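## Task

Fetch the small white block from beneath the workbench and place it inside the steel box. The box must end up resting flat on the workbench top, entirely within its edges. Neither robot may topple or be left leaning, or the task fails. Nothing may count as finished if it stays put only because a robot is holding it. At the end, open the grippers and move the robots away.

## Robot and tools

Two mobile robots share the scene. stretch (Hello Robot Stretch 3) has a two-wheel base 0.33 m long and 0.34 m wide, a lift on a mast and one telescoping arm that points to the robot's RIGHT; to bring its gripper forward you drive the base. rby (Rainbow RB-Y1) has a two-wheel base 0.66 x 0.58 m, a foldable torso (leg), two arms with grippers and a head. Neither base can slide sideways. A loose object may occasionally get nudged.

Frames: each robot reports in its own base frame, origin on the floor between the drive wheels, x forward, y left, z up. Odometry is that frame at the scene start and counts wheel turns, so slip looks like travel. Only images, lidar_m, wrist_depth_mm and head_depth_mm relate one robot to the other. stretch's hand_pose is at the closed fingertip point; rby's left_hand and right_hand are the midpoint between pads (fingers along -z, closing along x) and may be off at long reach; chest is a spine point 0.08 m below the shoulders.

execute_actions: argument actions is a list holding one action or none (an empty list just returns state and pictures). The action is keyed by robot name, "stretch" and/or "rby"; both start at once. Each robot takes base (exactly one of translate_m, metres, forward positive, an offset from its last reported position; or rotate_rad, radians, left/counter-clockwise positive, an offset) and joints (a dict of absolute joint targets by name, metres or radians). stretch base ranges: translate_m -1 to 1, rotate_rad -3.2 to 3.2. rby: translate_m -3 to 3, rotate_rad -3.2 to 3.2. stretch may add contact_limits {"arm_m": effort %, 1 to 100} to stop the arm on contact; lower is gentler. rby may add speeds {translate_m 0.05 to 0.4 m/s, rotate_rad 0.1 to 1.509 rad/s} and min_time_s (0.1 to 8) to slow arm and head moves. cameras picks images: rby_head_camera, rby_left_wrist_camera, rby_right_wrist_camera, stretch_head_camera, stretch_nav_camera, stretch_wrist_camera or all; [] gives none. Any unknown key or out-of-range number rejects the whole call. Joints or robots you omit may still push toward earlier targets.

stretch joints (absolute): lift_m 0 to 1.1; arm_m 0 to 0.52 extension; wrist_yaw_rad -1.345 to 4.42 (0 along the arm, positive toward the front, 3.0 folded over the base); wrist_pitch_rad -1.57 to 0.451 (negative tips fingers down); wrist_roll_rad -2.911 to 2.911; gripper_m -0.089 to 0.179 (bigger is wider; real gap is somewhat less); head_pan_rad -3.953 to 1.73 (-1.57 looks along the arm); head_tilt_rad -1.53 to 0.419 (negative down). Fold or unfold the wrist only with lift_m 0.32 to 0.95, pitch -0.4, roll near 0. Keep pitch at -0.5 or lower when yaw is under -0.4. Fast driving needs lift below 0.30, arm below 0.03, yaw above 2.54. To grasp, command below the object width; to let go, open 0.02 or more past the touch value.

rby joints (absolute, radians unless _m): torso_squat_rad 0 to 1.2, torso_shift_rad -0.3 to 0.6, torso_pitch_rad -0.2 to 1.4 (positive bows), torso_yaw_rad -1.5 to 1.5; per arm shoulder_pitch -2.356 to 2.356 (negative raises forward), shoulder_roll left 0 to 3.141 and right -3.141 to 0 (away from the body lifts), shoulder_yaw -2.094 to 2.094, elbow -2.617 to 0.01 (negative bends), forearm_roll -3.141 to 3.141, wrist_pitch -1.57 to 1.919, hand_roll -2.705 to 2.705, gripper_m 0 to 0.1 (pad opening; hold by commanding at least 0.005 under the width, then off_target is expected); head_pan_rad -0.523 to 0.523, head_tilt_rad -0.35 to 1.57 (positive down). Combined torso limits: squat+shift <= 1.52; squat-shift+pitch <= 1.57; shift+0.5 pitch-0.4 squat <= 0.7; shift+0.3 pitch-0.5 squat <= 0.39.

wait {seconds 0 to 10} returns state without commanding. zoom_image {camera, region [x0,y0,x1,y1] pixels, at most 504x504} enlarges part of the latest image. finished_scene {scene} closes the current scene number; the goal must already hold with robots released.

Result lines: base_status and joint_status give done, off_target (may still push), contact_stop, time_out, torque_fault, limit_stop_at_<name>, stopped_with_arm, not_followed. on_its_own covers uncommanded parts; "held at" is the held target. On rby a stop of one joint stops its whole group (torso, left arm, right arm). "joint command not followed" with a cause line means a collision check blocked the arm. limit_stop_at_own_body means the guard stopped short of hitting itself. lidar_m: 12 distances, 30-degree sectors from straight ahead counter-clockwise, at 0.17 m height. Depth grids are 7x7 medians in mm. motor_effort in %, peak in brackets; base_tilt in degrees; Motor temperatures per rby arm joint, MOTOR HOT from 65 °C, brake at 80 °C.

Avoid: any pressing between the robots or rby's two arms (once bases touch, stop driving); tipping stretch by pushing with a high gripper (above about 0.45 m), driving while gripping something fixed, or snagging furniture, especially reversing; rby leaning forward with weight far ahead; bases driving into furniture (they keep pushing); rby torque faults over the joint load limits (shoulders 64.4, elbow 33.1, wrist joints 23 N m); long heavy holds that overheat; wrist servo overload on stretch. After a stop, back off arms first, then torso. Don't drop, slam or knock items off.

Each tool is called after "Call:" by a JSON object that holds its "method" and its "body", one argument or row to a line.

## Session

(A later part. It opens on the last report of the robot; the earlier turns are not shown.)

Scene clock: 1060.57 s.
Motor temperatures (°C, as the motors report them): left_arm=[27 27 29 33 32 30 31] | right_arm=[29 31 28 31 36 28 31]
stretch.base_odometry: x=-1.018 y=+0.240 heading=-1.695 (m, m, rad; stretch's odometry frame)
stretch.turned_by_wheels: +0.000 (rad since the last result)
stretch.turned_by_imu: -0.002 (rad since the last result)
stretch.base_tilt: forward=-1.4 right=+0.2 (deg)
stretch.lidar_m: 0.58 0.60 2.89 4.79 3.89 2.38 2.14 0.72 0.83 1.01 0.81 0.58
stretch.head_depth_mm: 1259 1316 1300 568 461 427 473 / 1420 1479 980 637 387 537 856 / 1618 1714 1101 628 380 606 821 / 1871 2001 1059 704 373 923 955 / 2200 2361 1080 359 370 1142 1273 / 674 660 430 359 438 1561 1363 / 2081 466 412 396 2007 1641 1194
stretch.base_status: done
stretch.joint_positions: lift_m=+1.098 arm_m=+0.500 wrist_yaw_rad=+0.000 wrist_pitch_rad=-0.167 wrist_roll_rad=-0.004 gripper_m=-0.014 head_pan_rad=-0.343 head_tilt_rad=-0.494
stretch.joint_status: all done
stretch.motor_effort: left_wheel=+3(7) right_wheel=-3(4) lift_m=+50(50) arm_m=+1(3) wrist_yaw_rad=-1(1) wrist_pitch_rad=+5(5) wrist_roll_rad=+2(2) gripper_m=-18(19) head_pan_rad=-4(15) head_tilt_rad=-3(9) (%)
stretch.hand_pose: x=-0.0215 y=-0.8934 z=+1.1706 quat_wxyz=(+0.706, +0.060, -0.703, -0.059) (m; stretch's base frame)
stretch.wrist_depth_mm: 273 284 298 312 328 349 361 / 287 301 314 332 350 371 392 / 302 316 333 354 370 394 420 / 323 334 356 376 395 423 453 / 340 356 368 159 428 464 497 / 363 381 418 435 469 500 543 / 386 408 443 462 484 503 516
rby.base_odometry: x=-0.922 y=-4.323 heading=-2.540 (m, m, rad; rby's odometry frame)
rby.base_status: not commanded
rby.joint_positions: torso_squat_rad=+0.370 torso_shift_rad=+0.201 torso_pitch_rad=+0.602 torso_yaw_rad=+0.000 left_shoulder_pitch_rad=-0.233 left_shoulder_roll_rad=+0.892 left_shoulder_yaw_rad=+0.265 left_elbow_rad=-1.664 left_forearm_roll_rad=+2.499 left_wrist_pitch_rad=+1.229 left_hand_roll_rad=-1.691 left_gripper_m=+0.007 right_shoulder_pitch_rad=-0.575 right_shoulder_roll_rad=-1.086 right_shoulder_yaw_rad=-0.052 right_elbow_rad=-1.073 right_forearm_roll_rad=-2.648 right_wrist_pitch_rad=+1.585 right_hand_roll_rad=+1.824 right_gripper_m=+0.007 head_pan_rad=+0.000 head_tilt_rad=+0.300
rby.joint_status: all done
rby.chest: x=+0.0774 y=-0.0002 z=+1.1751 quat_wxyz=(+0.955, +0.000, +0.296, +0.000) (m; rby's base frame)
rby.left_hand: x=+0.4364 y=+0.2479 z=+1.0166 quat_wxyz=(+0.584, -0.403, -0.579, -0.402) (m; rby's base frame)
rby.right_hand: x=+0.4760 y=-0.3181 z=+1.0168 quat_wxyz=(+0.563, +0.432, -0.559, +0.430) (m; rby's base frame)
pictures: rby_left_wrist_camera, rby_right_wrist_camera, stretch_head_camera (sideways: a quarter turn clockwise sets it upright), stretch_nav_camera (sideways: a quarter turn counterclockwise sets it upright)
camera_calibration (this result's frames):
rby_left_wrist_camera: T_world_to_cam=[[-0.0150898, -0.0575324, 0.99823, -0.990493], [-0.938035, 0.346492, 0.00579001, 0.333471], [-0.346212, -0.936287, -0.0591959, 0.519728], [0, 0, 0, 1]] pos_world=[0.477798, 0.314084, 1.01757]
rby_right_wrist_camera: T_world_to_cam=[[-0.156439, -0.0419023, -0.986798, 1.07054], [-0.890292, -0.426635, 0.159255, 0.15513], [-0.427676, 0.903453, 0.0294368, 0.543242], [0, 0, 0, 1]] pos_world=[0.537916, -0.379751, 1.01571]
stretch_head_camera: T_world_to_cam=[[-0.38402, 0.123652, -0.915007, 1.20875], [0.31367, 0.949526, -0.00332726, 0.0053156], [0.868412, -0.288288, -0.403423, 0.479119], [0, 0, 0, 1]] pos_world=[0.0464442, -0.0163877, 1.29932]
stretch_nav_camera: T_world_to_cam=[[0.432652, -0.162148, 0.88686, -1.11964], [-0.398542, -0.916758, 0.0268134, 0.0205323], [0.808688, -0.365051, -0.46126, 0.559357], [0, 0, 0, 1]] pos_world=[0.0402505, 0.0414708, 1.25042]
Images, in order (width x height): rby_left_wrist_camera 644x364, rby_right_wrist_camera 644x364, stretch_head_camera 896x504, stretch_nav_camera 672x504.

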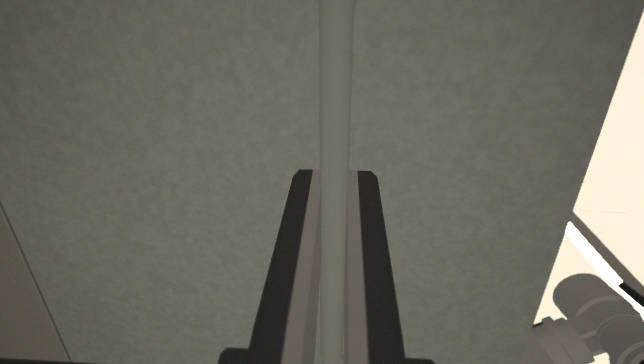

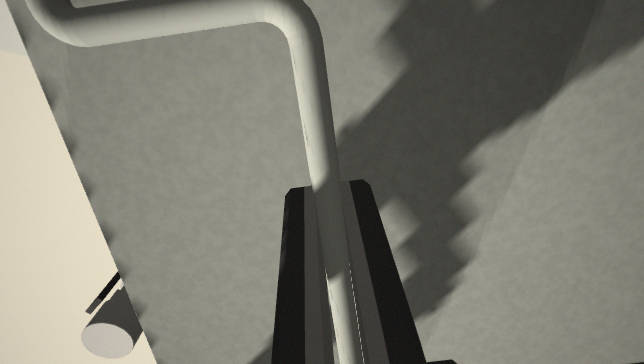

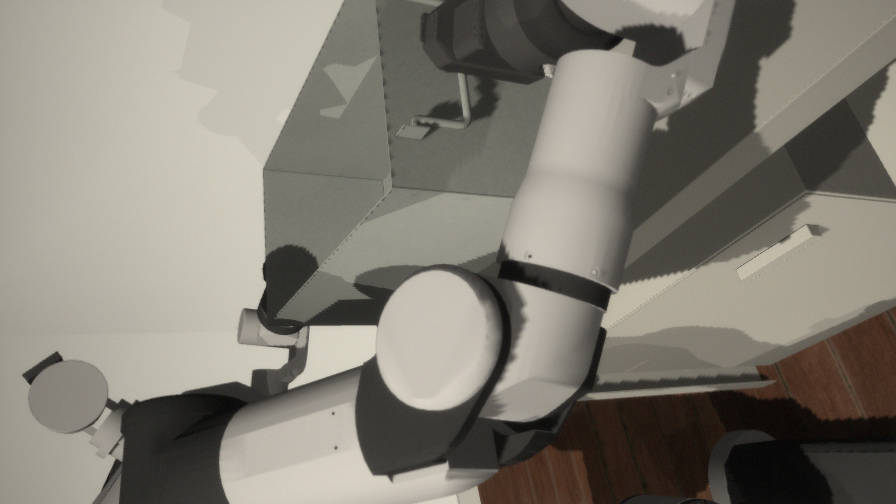

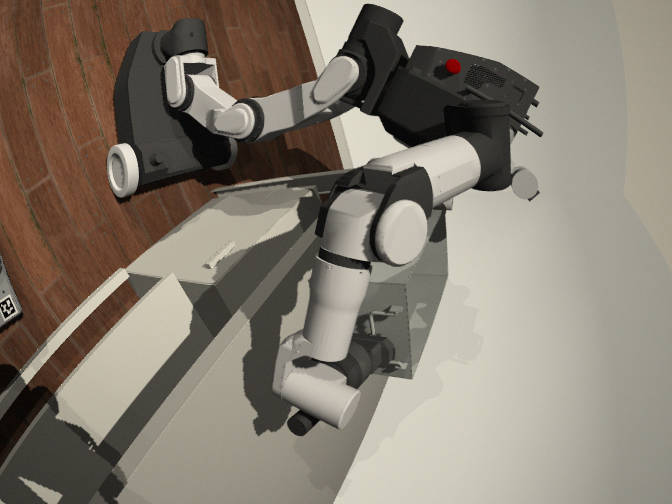

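Call:
{"method": "execute_actions", "body": {
  "actions": [
    {"rby":{"joints":{"torso_squat_rad":0.42}}}
  ],
  "cameras": ["rby_left_wrist_camera","rby_right_wrist_camera"]
}}

Scene clock: 1071.67 s.
Motor temperatures (°C, as the motors report them): left_arm=[27 27 29 33 32 30 31] | right_arm=[29 31 28 31 36 28 31]
stretch.base_odometry: x=-1.018 y=+0.240 heading=-1.695 (m, m, rad; stretch's odometry frame)
stretch.turned_by_wheels: +0.000 (rad since the last result)
stretch.turned_by_imu: -0.001 (rad since the last result)
stretch.base_tilt: forward=-1.4 right=+0.0 (deg)
stretch.lidar_m: 0.57 0.60 2.89 4.79 3.86 2.38 2.14 0.72 0.82 1.01 0.81 0.58
stretch.head_depth_mm: 1261 1311 1318 570 473 427 473 / 1417 1487 1005 649 404 415 856 / 1624 1714 1116 630 387 595 822 / 1876 2004 1077 739 378 925 951 / 2218 2364 1068 372 373 1130 1271 / 667 2305 461 365 426 1562 1365 / 2092 486 423 389 2000 1419 1195
stretch.base_status: not commanded
stretch.joint_positions: lift_m=+1.098 arm_m=+0.500 wrist_yaw_rad=+0.000 wrist_pitch_rad=-0.167 wrist_roll_rad=-0.004 gripper_m=-0.014 head_pan_rad=-0.343 head_tilt_rad=-0.494
stretch.joint_status: not commanded
stretch.motor_effort: left_wheel=+3(3) right_wheel=-4(3) lift_m=+50(50) arm_m=+1(0) wrist_yaw_rad=-1(1) wrist_pitch_rad=+6(6) wrist_roll_rad=+2(2) gripper_m=-18(19) head_pan_rad=-4(4) head_tilt_rad=-3(3) (%)
stretch.hand_pose: x=-0.0214 y=-0.8934 z=+1.1706 quat_wxyz=(+0.706, +0.060, -0.703, -0.059) (m; stretch's base frame)
stretch.wrist_depth_mm: 276 286 298 313 328 354 366 / 287 304 315 335 350 371 386 / 304 317 333 351 375 394 418 / 322 337 359 373 401 417 449 / 340 358 371 159 433 459 489 / 360 383 423 430 473 500 546 / 384 401 434 462 486 498 520
rby.base_odometry: x=-0.922 y=-4.323 heading=-2.540 (m, m, rad; rby's odometry frame)
rby.base_status: not commanded
rby.joint_positions: torso_squat_rad=+0.420 torso_shift_rad=+0.201 torso_pitch_rad=+0.602 torso_yaw_rad=+0.000 left_shoulder_pitch_rad=-0.233 left_shoulder_roll_rad=+0.892 left_shoulder_yaw_rad=+0.265 left_elbow_rad=-1.664 left_forearm_roll_rad=+2.499 left_wrist_pitch_rad=+1.229 left_hand_roll_rad=-1.691 left_gripper_m=+0.007 right_shoulder_pitch_rad=-0.575 right_shoulder_roll_rad=-1.086 right_shoulder_yaw_rad=-0.052 right_elbow_rad=-1.073 right_forearm_roll_rad=-2.648 right_wrist_pitch_rad=+1.585 right_hand_roll_rad=+1.824 right_gripper_m=+0.007 head_pan_rad=+0.000 head_tilt_rad=+0.300
rby.joint_status: all done
rby.chest: x=+0.0747 y=-0.0002 z=+1.1619 quat_wxyz=(+0.955, +0.000, +0.296, +0.000) (m; rby's base frame)
rby.left_hand: x=+0.4337 y=+0.2479 z=+1.0034 quat_wxyz=(+0.584, -0.403, -0.579, -0.402) (m; rby's base frame)
rby.right_hand: x=+0.4733 y=-0.3181 z=+1.0036 quat_wxyz=(+0.563, +0.432, -0.559, +0.430) (m; rby's base frame)
pictures: rby_left_wrist_camera, rby_right_wrist_camera
camera_calibration (this result's frames):
rby_left_wrist_camera: T_world_to_cam=[[-0.0151147, -0.0575351, 0.998229, -0.97737], [-0.938035, 0.346493, 0.00576756, 0.33104], [-0.346211, -0.936287, -0.059207, 0.518025], [0, 0, 0, 1]] pos_world=[0.475101, 0.314084, 1.0044]
rby_right_wrist_camera: T_world_to_cam=[[-0.156416, -0.0418993, -0.986802, 1.05711], [-0.890296, -0.426636, 0.159234, 0.154851], [-0.427677, 0.903452, 0.0294297, 0.542482], [0, 0, 0, 1]] pos_world=[0.535219, -0.37975, 1.00253]
Images, in order (width x height): rby_left_wrist_camera 644x364, rby_right_wrist_camera 644x364.

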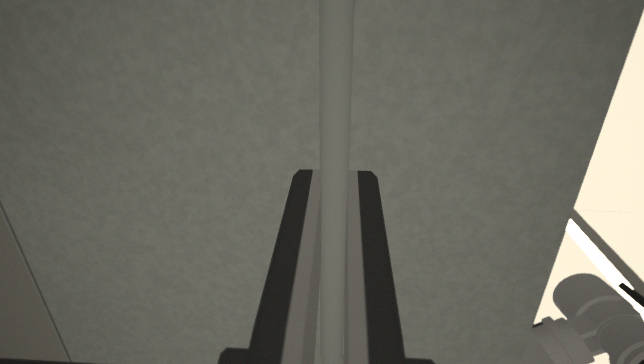

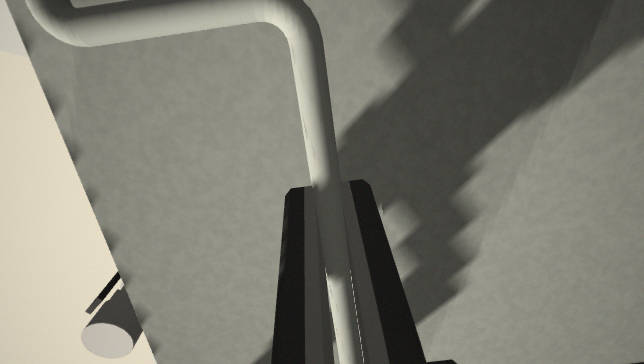

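Call:
{"method": "execute_actions", "body": {
  "actions": [
    {"rby":{"joints":{"torso_squat_rad":0.46}}}
  ],
  "cameras": ["rby_left_wrist_camera","rby_right_wrist_camera"]
}}

Scene clock: 1075.20 s.
Motor temperatures (°C, as the motors report them): left_arm=[27 27 29 33 32 30 31] | right_arm=[29 31 28 31 36 28 31]
stretch.base_odometry: x=-1.018 y=+0.240 heading=-1.695 (m, m, rad; stretch's odometry frame)
stretch.turned_by_wheels: +0.000 (rad since the last result)
stretch.turned_by_imu: -0.001 (rad since the last result)
stretch.base_tilt: forward=-1.4 right=+0.1 (deg)
stretch.lidar_m: 0.58 0.60 2.89 4.79 3.86 2.37 2.14 0.72 0.82 1.01 0.81 0.58
stretch.head_depth_mm: 1261 1323 1324 643 477 429 474 / 1422 1493 999 647 518 412 855 / 1604 1700 1112 632 397 585 820 / 1871 1989 1073 747 381 906 954 / 2205 2387 1065 382 374 1137 1278 / 2106 2301 541 373 398 1558 1364 / 2099 499 434 391 1946 1323 1193
stretch.base_status: not commanded
stretch.joint_positions: lift_m=+1.098 arm_m=+0.500 wrist_yaw_rad=+0.000 wrist_pitch_rad=-0.167 wrist_roll_rad=-0.004 gripper_m=-0.014 head_pan_rad=-0.343 head_tilt_rad=-0.494
stretch.joint_status: not commanded
stretch.motor_effort: left_wheel=+3(3) right_wheel=-3(3) lift_m=+50(50) arm_m=+1(1) wrist_yaw_rad=+0(0) wrist_pitch_rad=+5(5) wrist_roll_rad=+2(2) gripper_m=-18(19) head_pan_rad=-4(4) head_tilt_rad=-3(3) (%)
stretch.hand_pose: x=-0.0214 y=-0.8934 z=+1.1706 quat_wxyz=(+0.706, +0.060, -0.703, -0.059) (m; stretch's base frame)
stretch.wrist_depth_mm: 276 285 300 316 330 345 365 / 285 301 312 332 350 372 389 / 304 312 333 351 369 392 419 / 326 336 353 381 401 424 463 / 339 357 368 160 434 453 494 / 359 378 418 433 468 503 543 / 389 403 434 467 486 505 513
rby.base_odometry: x=-0.922 y=-4.323 heading=-2.540 (m, m, rad; rby's odometry frame)
rby.base_status: not commanded
rby.joint_positions: torso_squat_rad=+0.460 torso_shift_rad=+0.200 torso_pitch_rad=+0.599 torso_yaw_rad=+0.000 left_shoulder_pitch_rad=-0.238 left_shoulder_roll_rad=+0.893 left_shoulder_yaw_rad=+0.268 left_elbow_rad=-1.666 left_forearm_roll_rad=+2.502 left_wrist_pitch_rad=+1.228 left_hand_roll_rad=-1.691 left_gripper_m=+0.007 right_shoulder_pitch_rad=-0.579 right_shoulder_roll_rad=-1.087 right_shoulder_yaw_rad=-0.056 right_elbow_rad=-1.074 right_forearm_roll_rad=-2.651 right_wrist_pitch_rad=+1.585 right_hand_roll_rad=+1.824 right_gripper_m=+0.008 head_pan_rad=+0.000 head_tilt_rad=+0.300
rby.joint_status: all done
rby.chest: x=+0.0712 y=-0.0002 z=+1.1507 quat_wxyz=(+0.955, +0.000, +0.295, +0.000) (m; rby's base frame)
rby.left_hand: x=+0.4322 y=+0.2476 z=+0.9965 quat_wxyz=(+0.580, -0.401, -0.583, -0.403) (m; rby's base frame)
rby.right_hand: x=+0.4718 y=-0.3181 z=+0.9970 quat_wxyz=(+0.559, +0.430, -0.563, +0.431) (m; rby's base frame)
pictures: rby_left_wrist_camera, rby_right_wrist_camera
camera_calibration (this result's frames):
rby_left_wrist_camera: T_world_to_cam=[[-0.0260489, -0.0543153, 0.998184, -0.966514], [-0.938124, 0.346254, -0.00564053, 0.341198], [-0.345318, -0.936567, -0.059974, 0.517266], [0, 0, 0, 1]] pos_world=[0.473531, 0.313817, 0.997705]
rby_right_wrist_camera: T_world_to_cam=[[-0.145159, -0.0389262, -0.988642, 1.04782], [-0.89226, -0.426644, 0.147806, 0.166934], [-0.427552, 0.903582, 0.0271987, 0.544229], [0, 0, 0, 1]] pos_world=[0.533734, -0.379746, 0.996443]
Images, in order (width x height): rby_left_wrist_camera 644x364, rby_right_wrist_camera 644x364.

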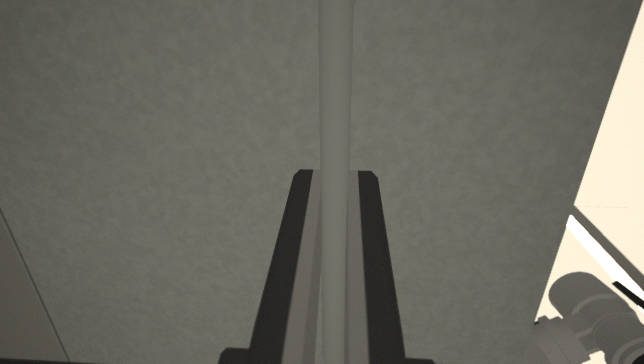

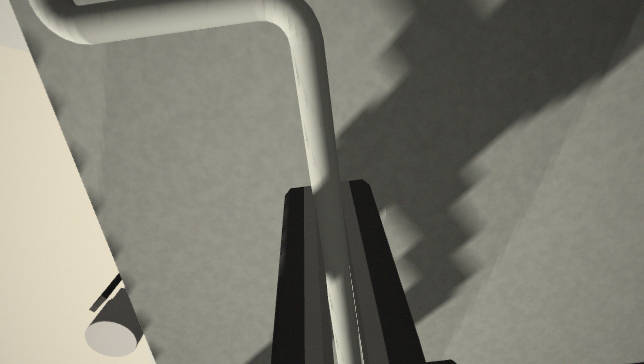

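Call:
{"method": "execute_actions", "body": {
  "actions": [
    {"rby":{"joints":{"left_gripper_m":0.06,"right_gripper_m":0.06,"left_shoulder_pitch_rad":-0.1026,"left_shoulder_roll_rad":0.8824,"left_shoulder_yaw_rad":0.3385,"left_elbow_rad":-1.7225,"left_forearm_roll_rad":2.5679,"left_wrist_pitch_rad":1.0869,"left_hand_roll_rad":-1.7355,"right_shoulder_pitch_rad":-0.3766,"right_shoulder_roll_rad":-1.063,"right_shoulder_yaw_rad":-0.1884,"right_elbow_rad":-1.1651,"right_forearm_roll_rad":-2.7016,"right_wrist_pitch_rad":1.4358,"right_hand_roll_rad":1.8565},"min_time_s":1.6},"stretch":{"base":{"translate_m":0.09}}}
  ]
}}

Scene clock: 1094.87 s.
Motor temperatures (°C, as the motors report them): left_arm=[27 27 29 33 32 30 31] | right_arm=[29 30 28 31 35 29 31]
stretch.base_odometry: x=-1.029 y=+0.151 heading=-1.695 (m, m, rad; stretch's odometry frame)
stretch.turned_by_wheels: +0.000 (rad since the last result)
stretch.turned_by_imu: -0.002 (rad since the last result)
stretch.base_tilt: forward=-1.4 right=+0.1 (deg)
stretch.lidar_m: 0.49 0.51 2.45 4.79 4.04 2.46 2.22 0.79 0.93 0.99 0.65 0.50
stretch.head_depth_mm: 1239 1298 1308 582 604 525 346 / 1396 1459 1001 886 590 571 297 / 1585 1674 1049 617 606 568 294 / 1848 1969 997 758 710 302 289 / 2149 2314 1160 932 304 288 296 / 595 631 609 924 290 282 1306 / 2043 432 374 333 289 355 1138
stretch.base_status: done
stretch.joint_positions: lift_m=+1.098 arm_m=+0.500 wrist_yaw_rad=+0.000 wrist_pitch_rad=-0.167 wrist_roll_rad=-0.004 gripper_m=-0.014 head_pan_rad=-0.343 head_tilt_rad=-0.494
stretch.joint_status: not commanded
stretch.motor_effort: left_wheel=+3(7) right_wheel=-4(4) lift_m=+50(50) arm_m=+1(1) wrist_yaw_rad=-1(0) wrist_pitch_rad=+6(5) wrist_roll_rad=+2(2) gripper_m=-18(18) head_pan_rad=-4(3) head_tilt_rad=-3(2) (%)
stretch.hand_pose: x=-0.0214 y=-0.8934 z=+1.1706 quat_wxyz=(+0.706, +0.060, -0.703, -0.059) (m; stretch's base frame)
stretch.wrist_depth_mm: 264 271 281 295 312 331 346 / 277 287 298 316 335 353 368 / 287 302 319 335 353 373 398 / 305 318 337 354 380 407 435 / 325 339 351 160 405 433 476 / 346 364 401 414 448 471 512 / 363 382 411 445 463 494 511
rby.base_odometry: x=-0.922 y=-4.323 heading=-2.540 (m, m, rad; rby's odometry frame)
rby.base_status: not commanded
rby.joint_positions: torso_squat_rad=+0.460 torso_shift_rad=+0.200 torso_pitch_rad=+0.600 torso_yaw_rad=+0.000 left_shoulder_pitch_rad=-0.103 left_shoulder_roll_rad=+0.883 left_shoulder_yaw_rad=+0.338 left_elbow_rad=-1.722 left_forearm_roll_rad=+2.568 left_wrist_pitch_rad=+1.087 left_hand_roll_rad=-1.735 left_gripper_m=+0.060 right_shoulder_pitch_rad=-0.377 right_shoulder_roll_rad=-1.063 right_shoulder_yaw_rad=-0.188 right_elbow_rad=-1.165 right_forearm_roll_rad=-2.701 right_wrist_pitch_rad=+1.436 right_hand_roll_rad=+1.856 right_gripper_m=+0.060 head_pan_rad=+0.000 head_tilt_rad=+0.300
rby.joint_status: all done
rby.chest: x=+0.0713 y=-0.0002 z=+1.1506 quat_wxyz=(+0.955, +0.000, +0.295, +0.000) (m; rby's base frame)
rby.left_hand: x=+0.4373 y=+0.2810 z=+0.9966 quat_wxyz=(+0.617, -0.345, -0.617, -0.346) (m; rby's base frame)
rby.right_hand: x=+0.4669 y=-0.3541 z=+0.9859 quat_wxyz=(+0.603, +0.370, -0.603, +0.370) (m; rby's base frame)
pictures: rby_head_camera, rby_left_wrist_camera, rby_right_wrist_camera, stretch_head_camera (sideways: a quarter turn clockwise sets it upright), stretch_nav_camera (sideways: a quarter turn counterclockwise sets it upright), stretch_wrist_camera
camera_calibration (this result's frames):
rby_head_camera: T_world_to_cam=[[-0.0368024, -0.99793, -0.0527339, 0.0753475], [-0.738184, 0.0627169, -0.671678, 1.08023], [0.673595, 0.014208, -0.738964, 0.780749], [0, 0, 0, 1]] pos_world=[0.274271, -0.00364989, 1.30648]
rby_left_wrist_camera: T_world_to_cam=[[-0.0103902, -0.0593017, 0.998186, -0.970085], [-0.986366, 0.164566, -0.000490355, 0.401398], [-0.164239, -0.984582, -0.0602031, 0.484893], [0, 0, 0, 1]] pos_world=[0.465484, 0.353833, 0.997714]
rby_right_wrist_camera: T_world_to_cam=[[-0.155382, -0.00876629, -0.987816, 1.04943], [-0.960535, -0.232202, 0.153151, 0.244326], [-0.230715, 0.972628, 0.0276595, 0.507056], [0, 0, 0, 1]] pos_world=[0.514731, -0.427244, 0.985199]
stretch_head_camera: T_world_to_cam=[[-0.384081, 0.123674, -0.914979, 1.20871], [0.313669, 0.949527, -0.00332557, 0.00531341], [0.868386, -0.288278, -0.403488, 0.479204], [0, 0, 0, 1]] pos_world=[0.0464441, -0.0163876, 1.29932]
stretch_nav_camera: T_world_to_cam=[[0.432711, -0.162168, 0.886827, -1.11959], [-0.398539, -0.916759, 0.0268181, 0.0205261], [0.808658, -0.36504, -0.461322, 0.559438], [0, 0, 0, 1]] pos_world=[0.040247, 0.0414721, 1.25042]
stretch_wrist_camera: T_world_to_cam=[[-0.998932, -0.00269741, 0.0461252, -0.0850178], [-0.043761, 0.375553, -0.925767, 1.4517], [-0.0148253, -0.926797, -0.37527, -0.221006], [0, 0, 0, 1]] pos_world=[-0.0246756, -0.750248, 1.26492]
Images, in order (width x height): rby_head_camera 896x504, rby_left_wrist_camera 644x364, rby_right_wrist_camera 644x364, stretch_head_camera 896x504, stretch_nav_camera 672x504, stretch_wrist_camera 644x364.

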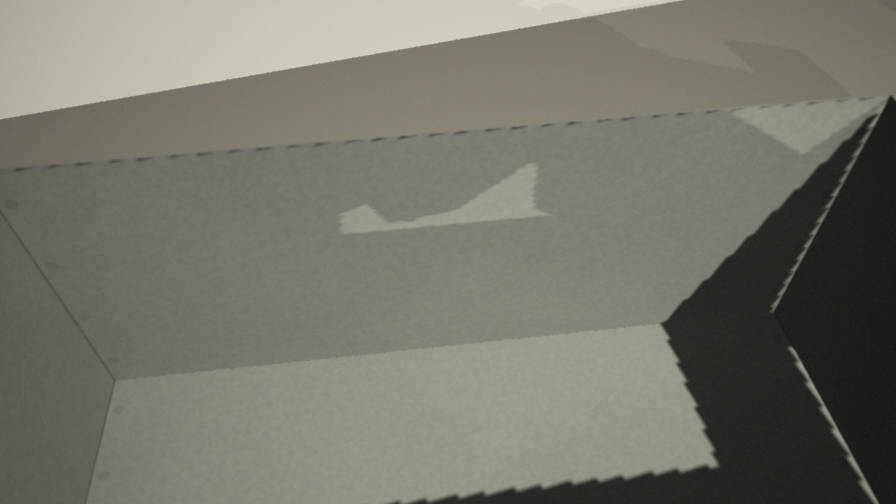

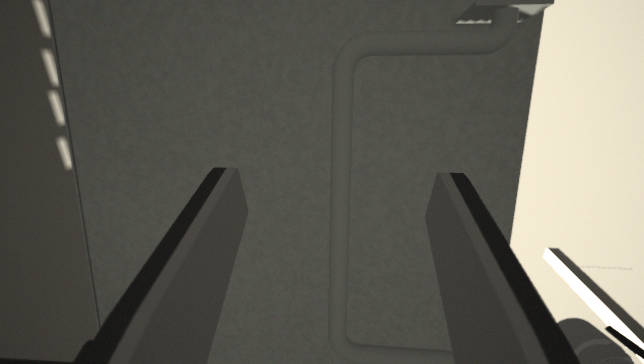

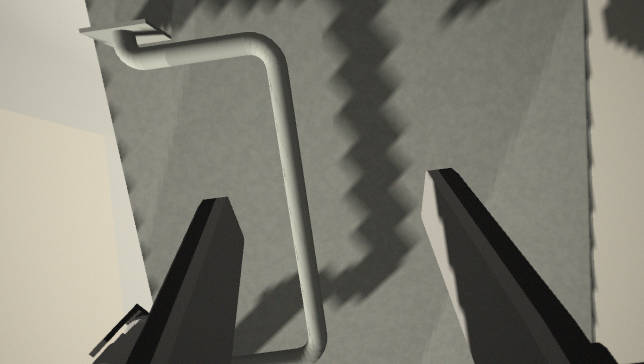

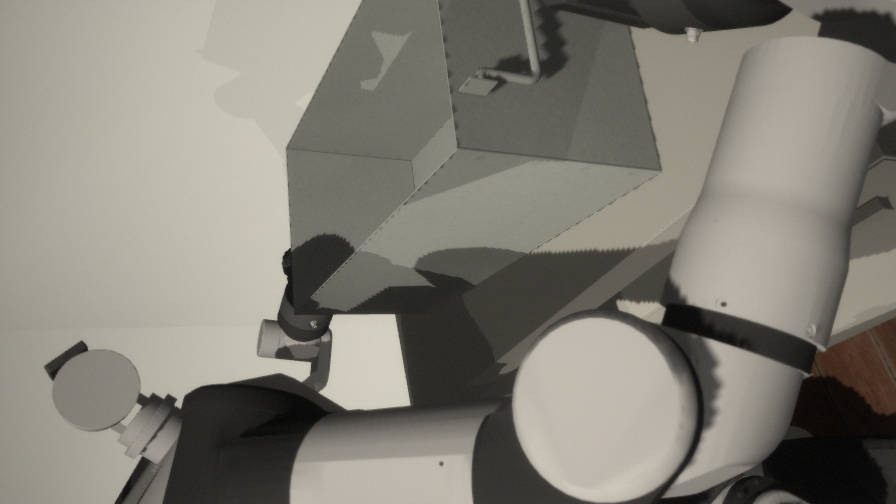

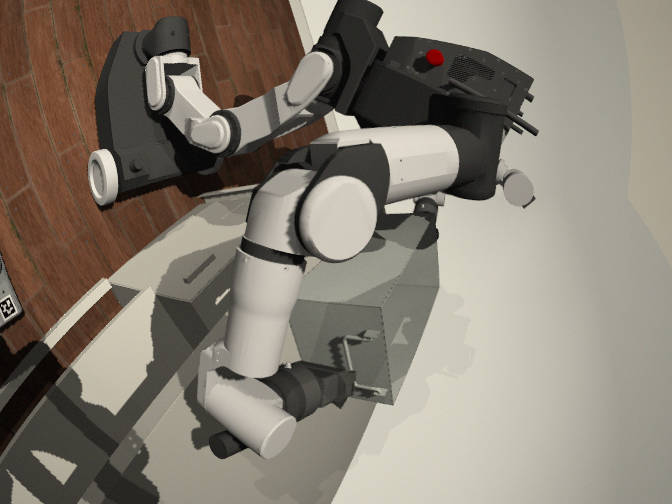

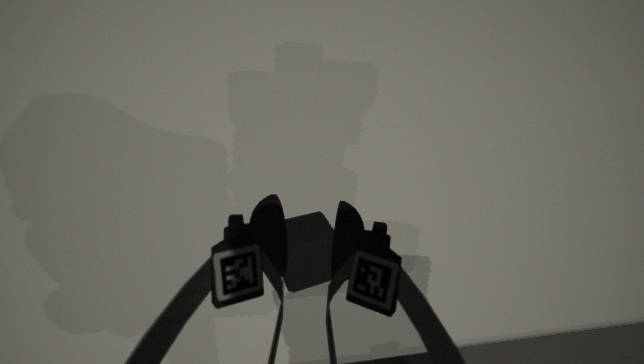

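Call:
{"method": "execute_actions", "body": {
  "actions": [
    {"rby":{"base":{"translate_m":-0.6},"joints":{"head_tilt_rad":-0.1}},"stretch":{"base":{"rotate_rad":0.98},"joints":{"arm_m":0.49,"wrist_yaw_rad":0.59,"head_pan_rad":-1.5,"head_tilt_rad":-0.45}}}
  ],
  "cameras": ["rby_head_camera","stretch_head_camera","stretch_nav_camera","stretch_wrist_camera"]
}}

Scene clock: 1144.73 s.
Motor temperatures (°C, as the motors report them): left_arm=[27 27 29 33 31 30 31] | right_arm=[29 30 28 31 34 28 31]
stretch.base_odometry: x=-1.029 y=+0.151 heading=-0.715 (m, m, rad; stretch's odometry frame)
stretch.turned_by_wheels: +0.980 (rad since the last result)
stretch.turned_by_imu: +0.966 (rad since the last result)
stretch.base_tilt: forward=-1.4 right=+0.1 (deg)
stretch.lidar_m: 0.82 4.81 4.48 2.59 2.22 0.79 0.89 0.99 0.73 0.50 0.69 0.94
stretch.head_depth_mm: 1073 1113 1180 930 713 596 488 / 1177 - 1288 638 672 595 485 / 1292 - 1373 820 619 591 500 / 1431 1523 1055 1004 585 588 739 / 1611 1728 1045 688 678 639 828 / 1852 1999 987 852 755 957 1051 / 2104 2280 2408 1042 1092 1179 1318
stretch.base_status: done
stretch.joint_positions: lift_m=+1.098 arm_m=+0.490 wrist_yaw_rad=+0.590 wrist_pitch_rad=-0.167 wrist_roll_rad=-0.004 gripper_m=-0.014 head_pan_rad=-1.493 head_tilt_rad=-0.458
stretch.joint_status: all done
stretch.motor_effort: left_wheel=-4(10) right_wheel=+4(13) lift_m=+50(50) arm_m=-3(3) wrist_yaw_rad=+0(1) wrist_pitch_rad=+6(6) wrist_roll_rad=+2(2) gripper_m=-19(19) head_pan_rad=-4(50) head_tilt_rad=+4(9) (%)
stretch.hand_pose: x=+0.1168 y=-0.8419 z=+1.1706 quat_wxyz=(+0.693, +0.261, -0.655, +0.148) (m; stretch's base frame)
stretch.wrist_depth_mm: - - - - - 779 578 / - - - - - 775 584 / - - - - - 762 574 / - - - - - 769 581 / - - 395 160 - 807 578 / - - 441 442 348 611 570 / - 266 450 462 431 503 516
rby.base_odometry: x=-0.428 y=-3.982 heading=-2.538 (m, m, rad; rby's odometry frame)
rby.base_status: done
rby.joint_positions: torso_squat_rad=+0.460 torso_shift_rad=+0.200 torso_pitch_rad=+0.600 torso_yaw_rad=+0.000 left_shoulder_pitch_rad=-0.103 left_shoulder_roll_rad=+0.883 left_shoulder_yaw_rad=+0.339 left_elbow_rad=-1.722 left_forearm_roll_rad=+2.568 left_wrist_pitch_rad=+1.087 left_hand_roll_rad=-1.735 left_gripper_m=+0.060 right_shoulder_pitch_rad=-0.377 right_shoulder_roll_rad=-1.063 right_shoulder_yaw_rad=-0.188 right_elbow_rad=-1.165 right_forearm_roll_rad=-2.702 right_wrist_pitch_rad=+1.436 right_hand_roll_rad=+1.856 right_gripper_m=+0.060 head_pan_rad=+0.000 head_tilt_rad=-0.100
rby.joint_status: all done
rby.chest: x=+0.0713 y=-0.0002 z=+1.1506 quat_wxyz=(+0.955, +0.000, +0.295, +0.000) (m; rby's base frame)
rby.left_hand: x=+0.4372 y=+0.2811 z=+0.9965 quat_wxyz=(+0.617, -0.345, -0.617, -0.346) (m; rby's base frame)
rby.right_hand: x=+0.4669 y=-0.3541 z=+0.9858 quat_wxyz=(+0.603, +0.370, -0.603, +0.369) (m; rby's base frame)
pictures: rby_head_camera, stretch_head_camera (sideways: a quarter turn clockwise sets it upright), stretch_nav_camera (sideways: a quarter turn counterclockwise sets it upright), stretch_wrist_camera
camera_calibration (this result's frames):
rby_head_camera: T_world_to_cam=[[-0.0136171, -0.997935, -0.0627795, 0.083755], [-0.418385, 0.0627113, -0.906102, 1.32101], [0.908168, 0.0139274, -0.418374, 0.315403], [0, 0, 0, 1]] pos_world=[0.267391, -0.00365299, 1.33418]
stretch_head_camera: T_world_to_cam=[[-0.0414136, 0.368175, -0.928834, 1.2247], [0.994841, 0.101365, -0.00417719, 0.00226713], [0.0926132, -0.924215, -0.370473, 0.440972], [0, 0, 0, 1]] pos_world=[0.0076241, -0.043582, 1.30092]
stretch_nav_camera: T_world_to_cam=[[0.0262133, -0.429253, 0.902804, -1.13796], [-0.999655, -0.00973242, 0.024398, 0.0273424], [-0.00168646, -0.903132, -0.42936, 0.522791], [0, 0, 0, 1]] pos_world=[0.0580443, -0.0160558, 1.25115]
stretch_wrist_camera: T_world_to_cam=[[-0.828818, -0.557614, 0.0461258, -0.433828], [-0.245177, 0.287843, -0.925762, 1.38809], [0.502941, -0.778597, -0.375283, -0.106935], [0, 0, 0, 1]] pos_world=[0.0345455, -0.72472, 1.26492]
Images, in order (width x height): rby_head_camera 896x504, stretch_head_camera 896x504, stretch_nav_camera 672x504, stretch_wrist_camera 644x364.

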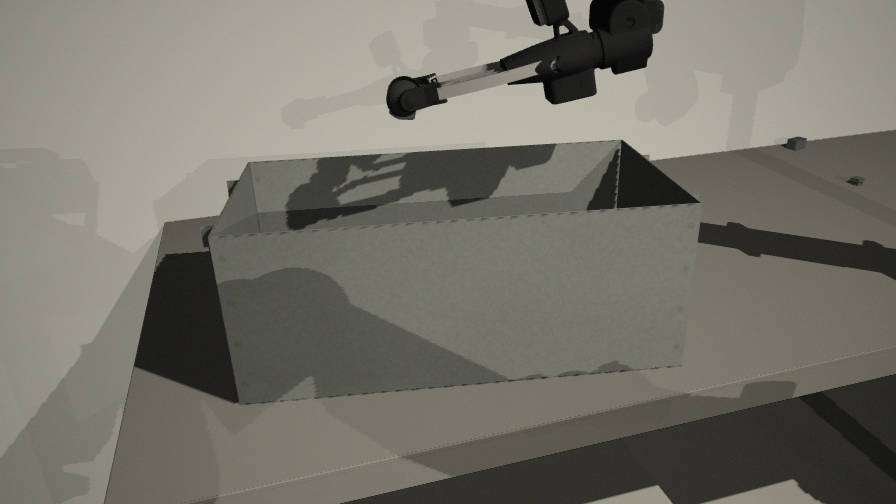

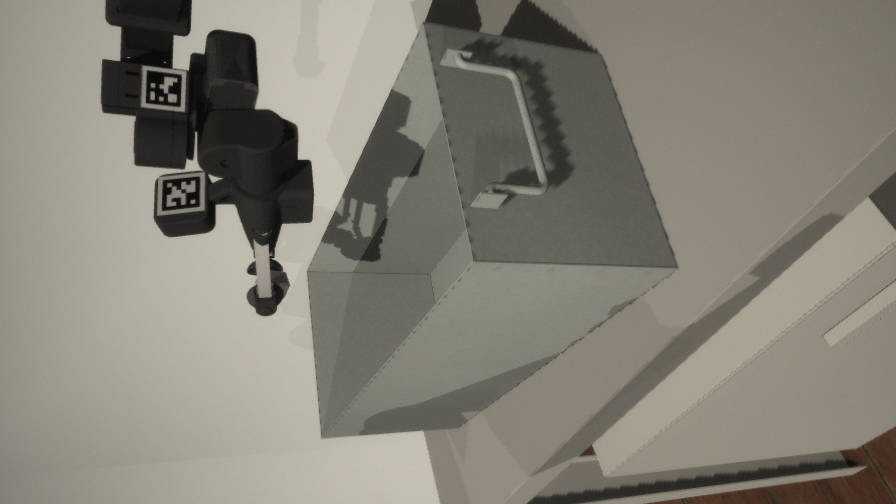

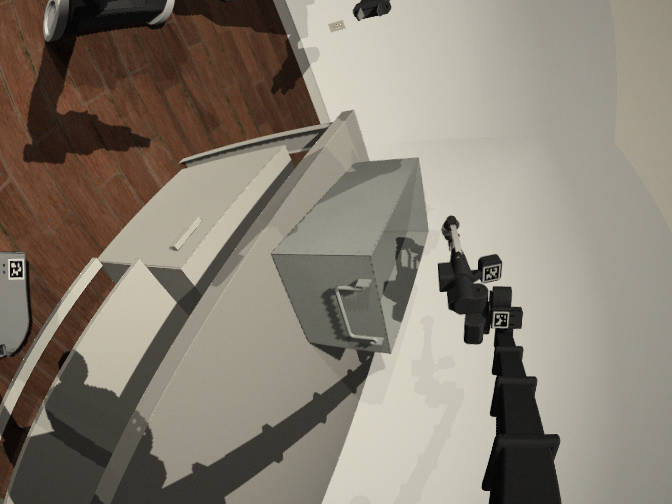

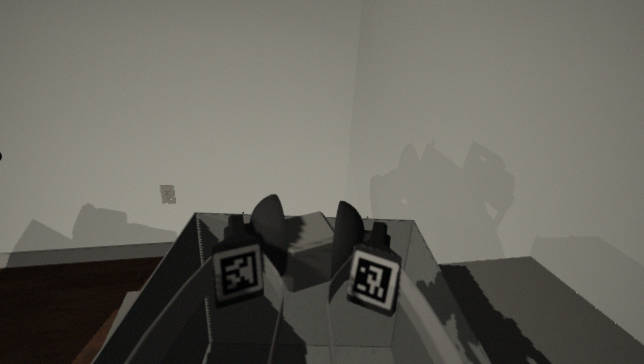

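Call:
{"method": "zoom_image", "body": {
  "camera": "rby_head_camera",
  "region": [560, 300, 800, 460]
}}

Call:
{"method": "zoom_image", "body": {
  "camera": "stretch_head_camera",
  "region": [560, 180, 800, 380]
}}

Call:
{"method": "zoom_image", "body": {
  "camera": "rby_head_camera",
  "region": [360, 0, 760, 240]
}}

Region (560, 300, 800, 460) of rby_head_camera's 896x504 image, scaled by 2.100, with more detail than that image has.

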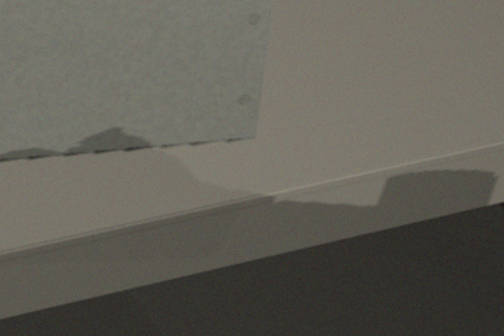

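Region (560, 180, 800, 380) of stretch_head_camera's 896x504 image, scaled by 2.100, with more detail than that image has.

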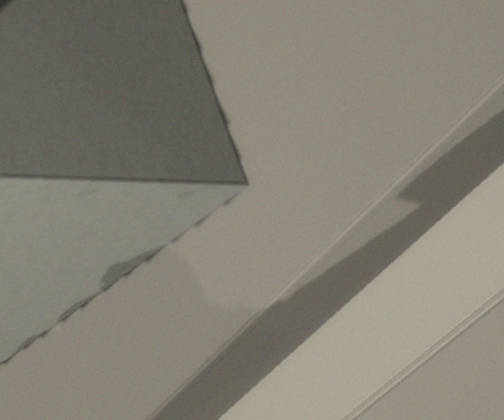

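Region (360, 0, 760, 240) of rby_head_camera's 896x504 image, scaled by 1.260, with more detail than that image has; it fills the top 302 rows of this view, and the rest is white.

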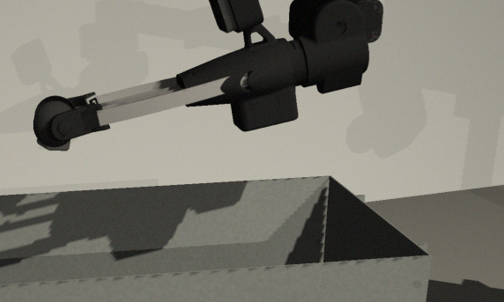

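Call:
{"method": "execute_actions", "body": {
  "actions": [
    {"stretch":{"joints":{"arm_m":0.52,"wrist_pitch_rad":-1.15,"lift_m":1.02}}}
  ],
  "cameras": ["rby_head_camera","stretch_head_camera","stretch_wrist_camera"]
}}

Scene clock: 1178.07 s.
Motor temperatures (°C, as the motors report them): left_arm=[27 27 29 33 31 30 31] | right_arm=[28 30 28 31 34 28 31]
stretch.base_odometry: x=-1.029 y=+0.151 heading=-0.715 (m, m, rad; stretch's odometry frame)
stretch.turned_by_wheels: +0.000 (rad since the last result)
stretch.turned_by_imu: -0.001 (rad since the last result)
stretch.base_tilt: forward=-1.4 right=+0.1 (deg)
stretch.lidar_m: 0.82 4.82 4.51 2.59 2.23 0.79 0.89 1.00 0.73 0.50 0.69 0.94
stretch.head_depth_mm: 1071 1113 1208 933 715 597 487 / 1174 1224 - 630 669 594 486 / 1285 1363 1462 585 621 591 501 / 1436 1523 1508 1001 587 588 743 / 1623 1729 1054 689 679 638 828 / 1848 1987 991 855 755 956 1053 / 2102 2263 2443 1039 1092 1181 1320
stretch.base_status: not commanded
stretch.joint_positions: lift_m=+1.021 arm_m=+0.517 wrist_yaw_rad=+0.590 wrist_pitch_rad=-1.153 wrist_roll_rad=-0.004 gripper_m=-0.014 head_pan_rad=-1.493 head_tilt_rad=-0.458
stretch.joint_status: all done
joint sent to its limit — the command would take stretch.arm_m past its upper limit, so that joint was sent only as far as its limit.
stretch.motor_effort: left_wheel=-4(4) right_wheel=+4(4) lift_m=+14(43) arm_m=+1(2) wrist_yaw_rad=+0(1) wrist_pitch_rad=+1(5) wrist_roll_rad=+2(2) gripper_m=-18(18) head_pan_rad=-4(2) head_tilt_rad=+4(4) (%)
stretch.hand_pose: x=+0.0240 y=-0.7302 z=+0.9155 quat_wxyz=(+0.680, +0.541, -0.454, -0.196) (m; stretch's base frame)
stretch.wrist_depth_mm: 192 237 240 243 248 195 132 / 193 232 233 237 238 192 131 / 196 224 227 230 234 190 129 / 197 219 220 224 225 188 128 / 198 211 216 159 220 186 127 / 199 208 208 210 214 185 126 / 198 202 204 206 208 183 126
rby.base_odometry: x=-0.428 y=-3.982 heading=-2.538 (m, m, rad; rby's odometry frame)
rby.base_status: not commanded
rby.joint_positions: torso_squat_rad=+0.460 torso_shift_rad=+0.200 torso_pitch_rad=+0.600 torso_yaw_rad=+0.000 left_shoulder_pitch_rad=-0.103 left_shoulder_roll_rad=+0.883 left_shoulder_yaw_rad=+0.339 left_elbow_rad=-1.722 left_forearm_roll_rad=+2.568 left_wrist_pitch_rad=+1.087 left_hand_roll_rad=-1.735 left_gripper_m=+0.060 right_shoulder_pitch_rad=-0.377 right_shoulder_roll_rad=-1.063 right_shoulder_yaw_rad=-0.188 right_elbow_rad=-1.165 right_forearm_roll_rad=-2.702 right_wrist_pitch_rad=+1.436 right_hand_roll_rad=+1.856 right_gripper_m=+0.060 head_pan_rad=+0.000 head_tilt_rad=-0.100
rby.joint_status: not commanded
rby.chest: x=+0.0713 y=-0.0002 z=+1.1506 quat_wxyz=(+0.955, +0.000, +0.295, +0.000) (m; rby's base frame)
rby.left_hand: x=+0.4372 y=+0.2811 z=+0.9965 quat_wxyz=(+0.617, -0.345, -0.617, -0.346) (m; rby's base frame)
rby.right_hand: x=+0.4669 y=-0.3541 z=+0.9858 quat_wxyz=(+0.603, +0.370, -0.603, +0.369) (m; rby's base frame)
pictures: rby_head_camera, stretch_head_camera (sideways: a quarter turn clockwise sets it upright), stretch_wrist_camera
camera_calibration (this result's frames):
rby_head_camera: T_world_to_cam=[[-0.0136172, -0.997935, -0.0627794, 0.0837548], [-0.418385, 0.0627113, -0.906102, 1.32101], [0.908168, 0.0139274, -0.418375, 0.315404], [0, 0, 0, 1]] pos_world=[0.267391, -0.00365306, 1.33418]
stretch_head_camera: T_world_to_cam=[[-0.0414106, 0.368151, -0.928843, 1.22472], [0.994841, 0.101362, -0.00417779, 0.00226791], [0.0926112, -0.924224, -0.370449, 0.440941], [0, 0, 0, 1]] pos_world=[0.00762397, -0.043582, 1.30093]
stretch_wrist_camera: T_world_to_cam=[[-0.808471, -0.588059, 0.0236922, -0.438869], [-0.580306, 0.789811, -0.198602, 0.805868], [0.0980774, -0.174313, -0.979794, 0.935302], [0, 0, 0, 1]] pos_world=[0.0211053, -0.73153, 1.08685]
Images, in order (width x height): rby_head_camera 896x504, stretch_head_camera 896x504, stretch_wrist_camera 644x364.

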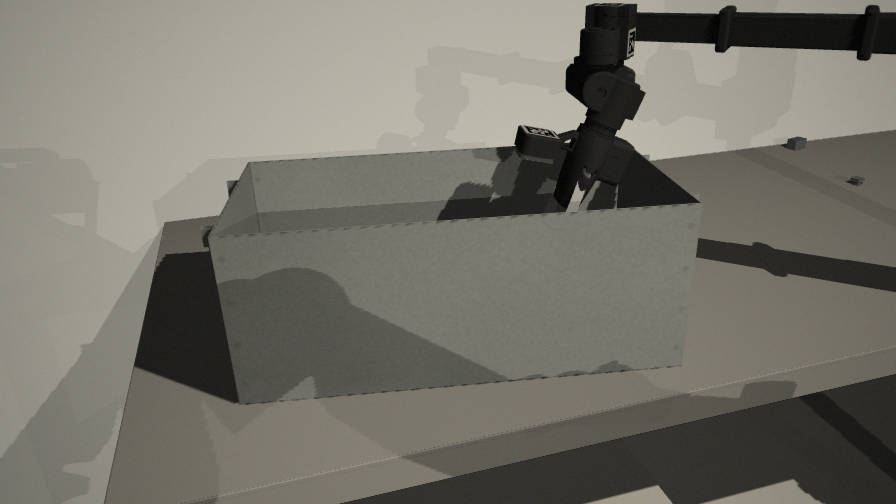

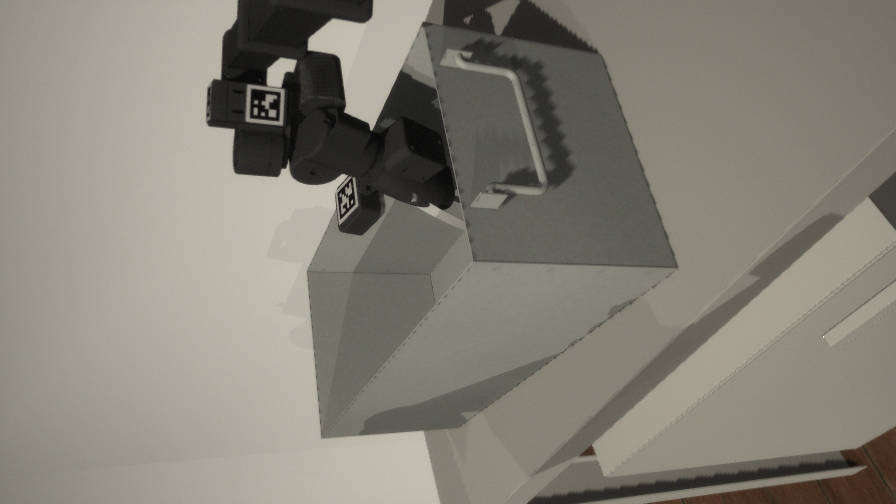

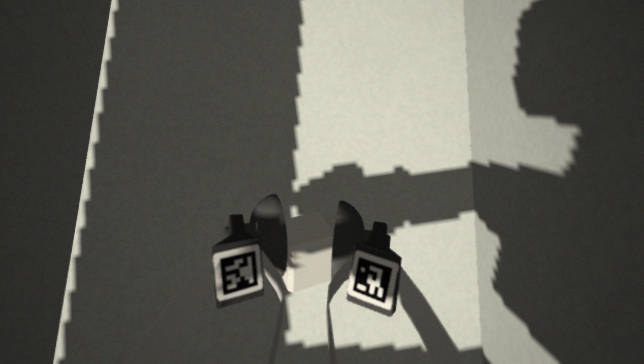

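Call:
{"method": "execute_actions", "body": {
  "actions": [
    {"stretch":{"joints":{"lift_m":1.006,"gripper_m":0.075}}}
  ],
  "cameras": ["stretch_wrist_camera"]
}}

Scene clock: 1184.37 s.
Motor temperatures (°C, as the motors report them): left_arm=[27 27 29 33 31 30 31] | right_arm=[28 30 28 31 34 28 31]
stretch.base_odometry: x=-1.029 y=+0.151 heading=-0.715 (m, m, rad; stretch's odometry frame)
stretch.turned_by_wheels: +0.000 (rad since the last result)
stretch.turned_by_imu: -0.001 (rad since the last result)
stretch.base_tilt: forward=-1.4 right=+0.1 (deg)
stretch.lidar_m: 0.82 4.80 4.47 2.59 2.23 0.79 0.89 1.00 0.73 0.50 0.69 0.94
stretch.head_depth_mm: 1071 1118 1208 931 715 598 487 / 1168 1224 - 630 669 594 486 / 1292 1362 1453 578 619 592 499 / 1430 1519 1517 1005 584 590 741 / 1623 1737 1054 691 680 639 827 / 1840 2008 992 853 754 960 1051 / 2128 2264 2424 1041 1090 1182 1319
stretch.base_status: not commanded
stretch.joint_positions: lift_m=+1.007 arm_m=+0.517 wrist_yaw_rad=+0.590 wrist_pitch_rad=-1.153 wrist_roll_rad=-0.004 gripper_m=+0.075 head_pan_rad=-1.493 head_tilt_rad=-0.458
stretch.joint_status: all done
stretch.motor_effort: left_wheel=-4(4) right_wheel=+4(4) lift_m=+15(16) arm_m=+2(1) wrist_yaw_rad=+0(0) wrist_pitch_rad=+1(1) wrist_roll_rad=+2(2) gripper_m=+0(80) head_pan_rad=-3(5) head_tilt_rad=+4(4) (%)
stretch.hand_pose: x=+0.0240 y=-0.7301 z=+0.9014 quat_wxyz=(+0.680, +0.541, -0.454, -0.196) (m; stretch's base frame)
stretch.wrist_depth_mm: 192 223 225 229 231 194 131 / 194 216 218 221 223 191 130 / 195 210 213 214 216 190 129 / 196 205 206 209 211 188 128 / 196 199 202 203 206 187 128 / 190 194 195 196 200 185 127 / 188 189 189 192 194 172 126
rby.base_odometry: x=-0.428 y=-3.982 heading=-2.538 (m, m, rad; rby's odometry frame)
rby.base_status: not commanded
rby.joint_positions: torso_squat_rad=+0.460 torso_shift_rad=+0.200 torso_pitch_rad=+0.600 torso_yaw_rad=+0.000 left_shoulder_pitch_rad=-0.103 left_shoulder_roll_rad=+0.883 left_shoulder_yaw_rad=+0.339 left_elbow_rad=-1.722 left_forearm_roll_rad=+2.568 left_wrist_pitch_rad=+1.087 left_hand_roll_rad=-1.735 left_gripper_m=+0.060 right_shoulder_pitch_rad=-0.377 right_shoulder_roll_rad=-1.063 right_shoulder_yaw_rad=-0.188 right_elbow_rad=-1.165 right_forearm_roll_rad=-2.702 right_wrist_pitch_rad=+1.436 right_hand_roll_rad=+1.856 right_gripper_m=+0.060 head_pan_rad=+0.000 head_tilt_rad=-0.100
rby.joint_status: not commanded
rby.chest: x=+0.0713 y=-0.0002 z=+1.1506 quat_wxyz=(+0.955, +0.000, +0.295, +0.000) (m; rby's base frame)
rby.left_hand: x=+0.4372 y=+0.2811 z=+0.9965 quat_wxyz=(+0.617, -0.345, -0.617, -0.346) (m; rby's base frame)
rby.right_hand: x=+0.4669 y=-0.3541 z=+0.9858 quat_wxyz=(+0.603, +0.370, -0.603, +0.369) (m; rby's base frame)
pictures: stretch_wrist_camera
camera_calibration (this result's frames):
stretch_wrist_camera: T_world_to_cam=[[-0.808466, -0.588067, 0.0236746, -0.438524], [-0.580355, 0.789886, -0.198163, 0.802633], [0.097833, -0.173948, -0.979883, 0.921914], [0, 0, 0, 1]] pos_world=[0.0210872, -0.731505, 1.0728]
Images, in order (width x height): stretch_wrist_camera 644x364.

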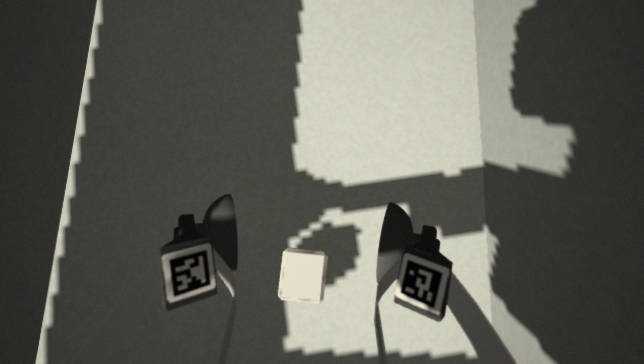

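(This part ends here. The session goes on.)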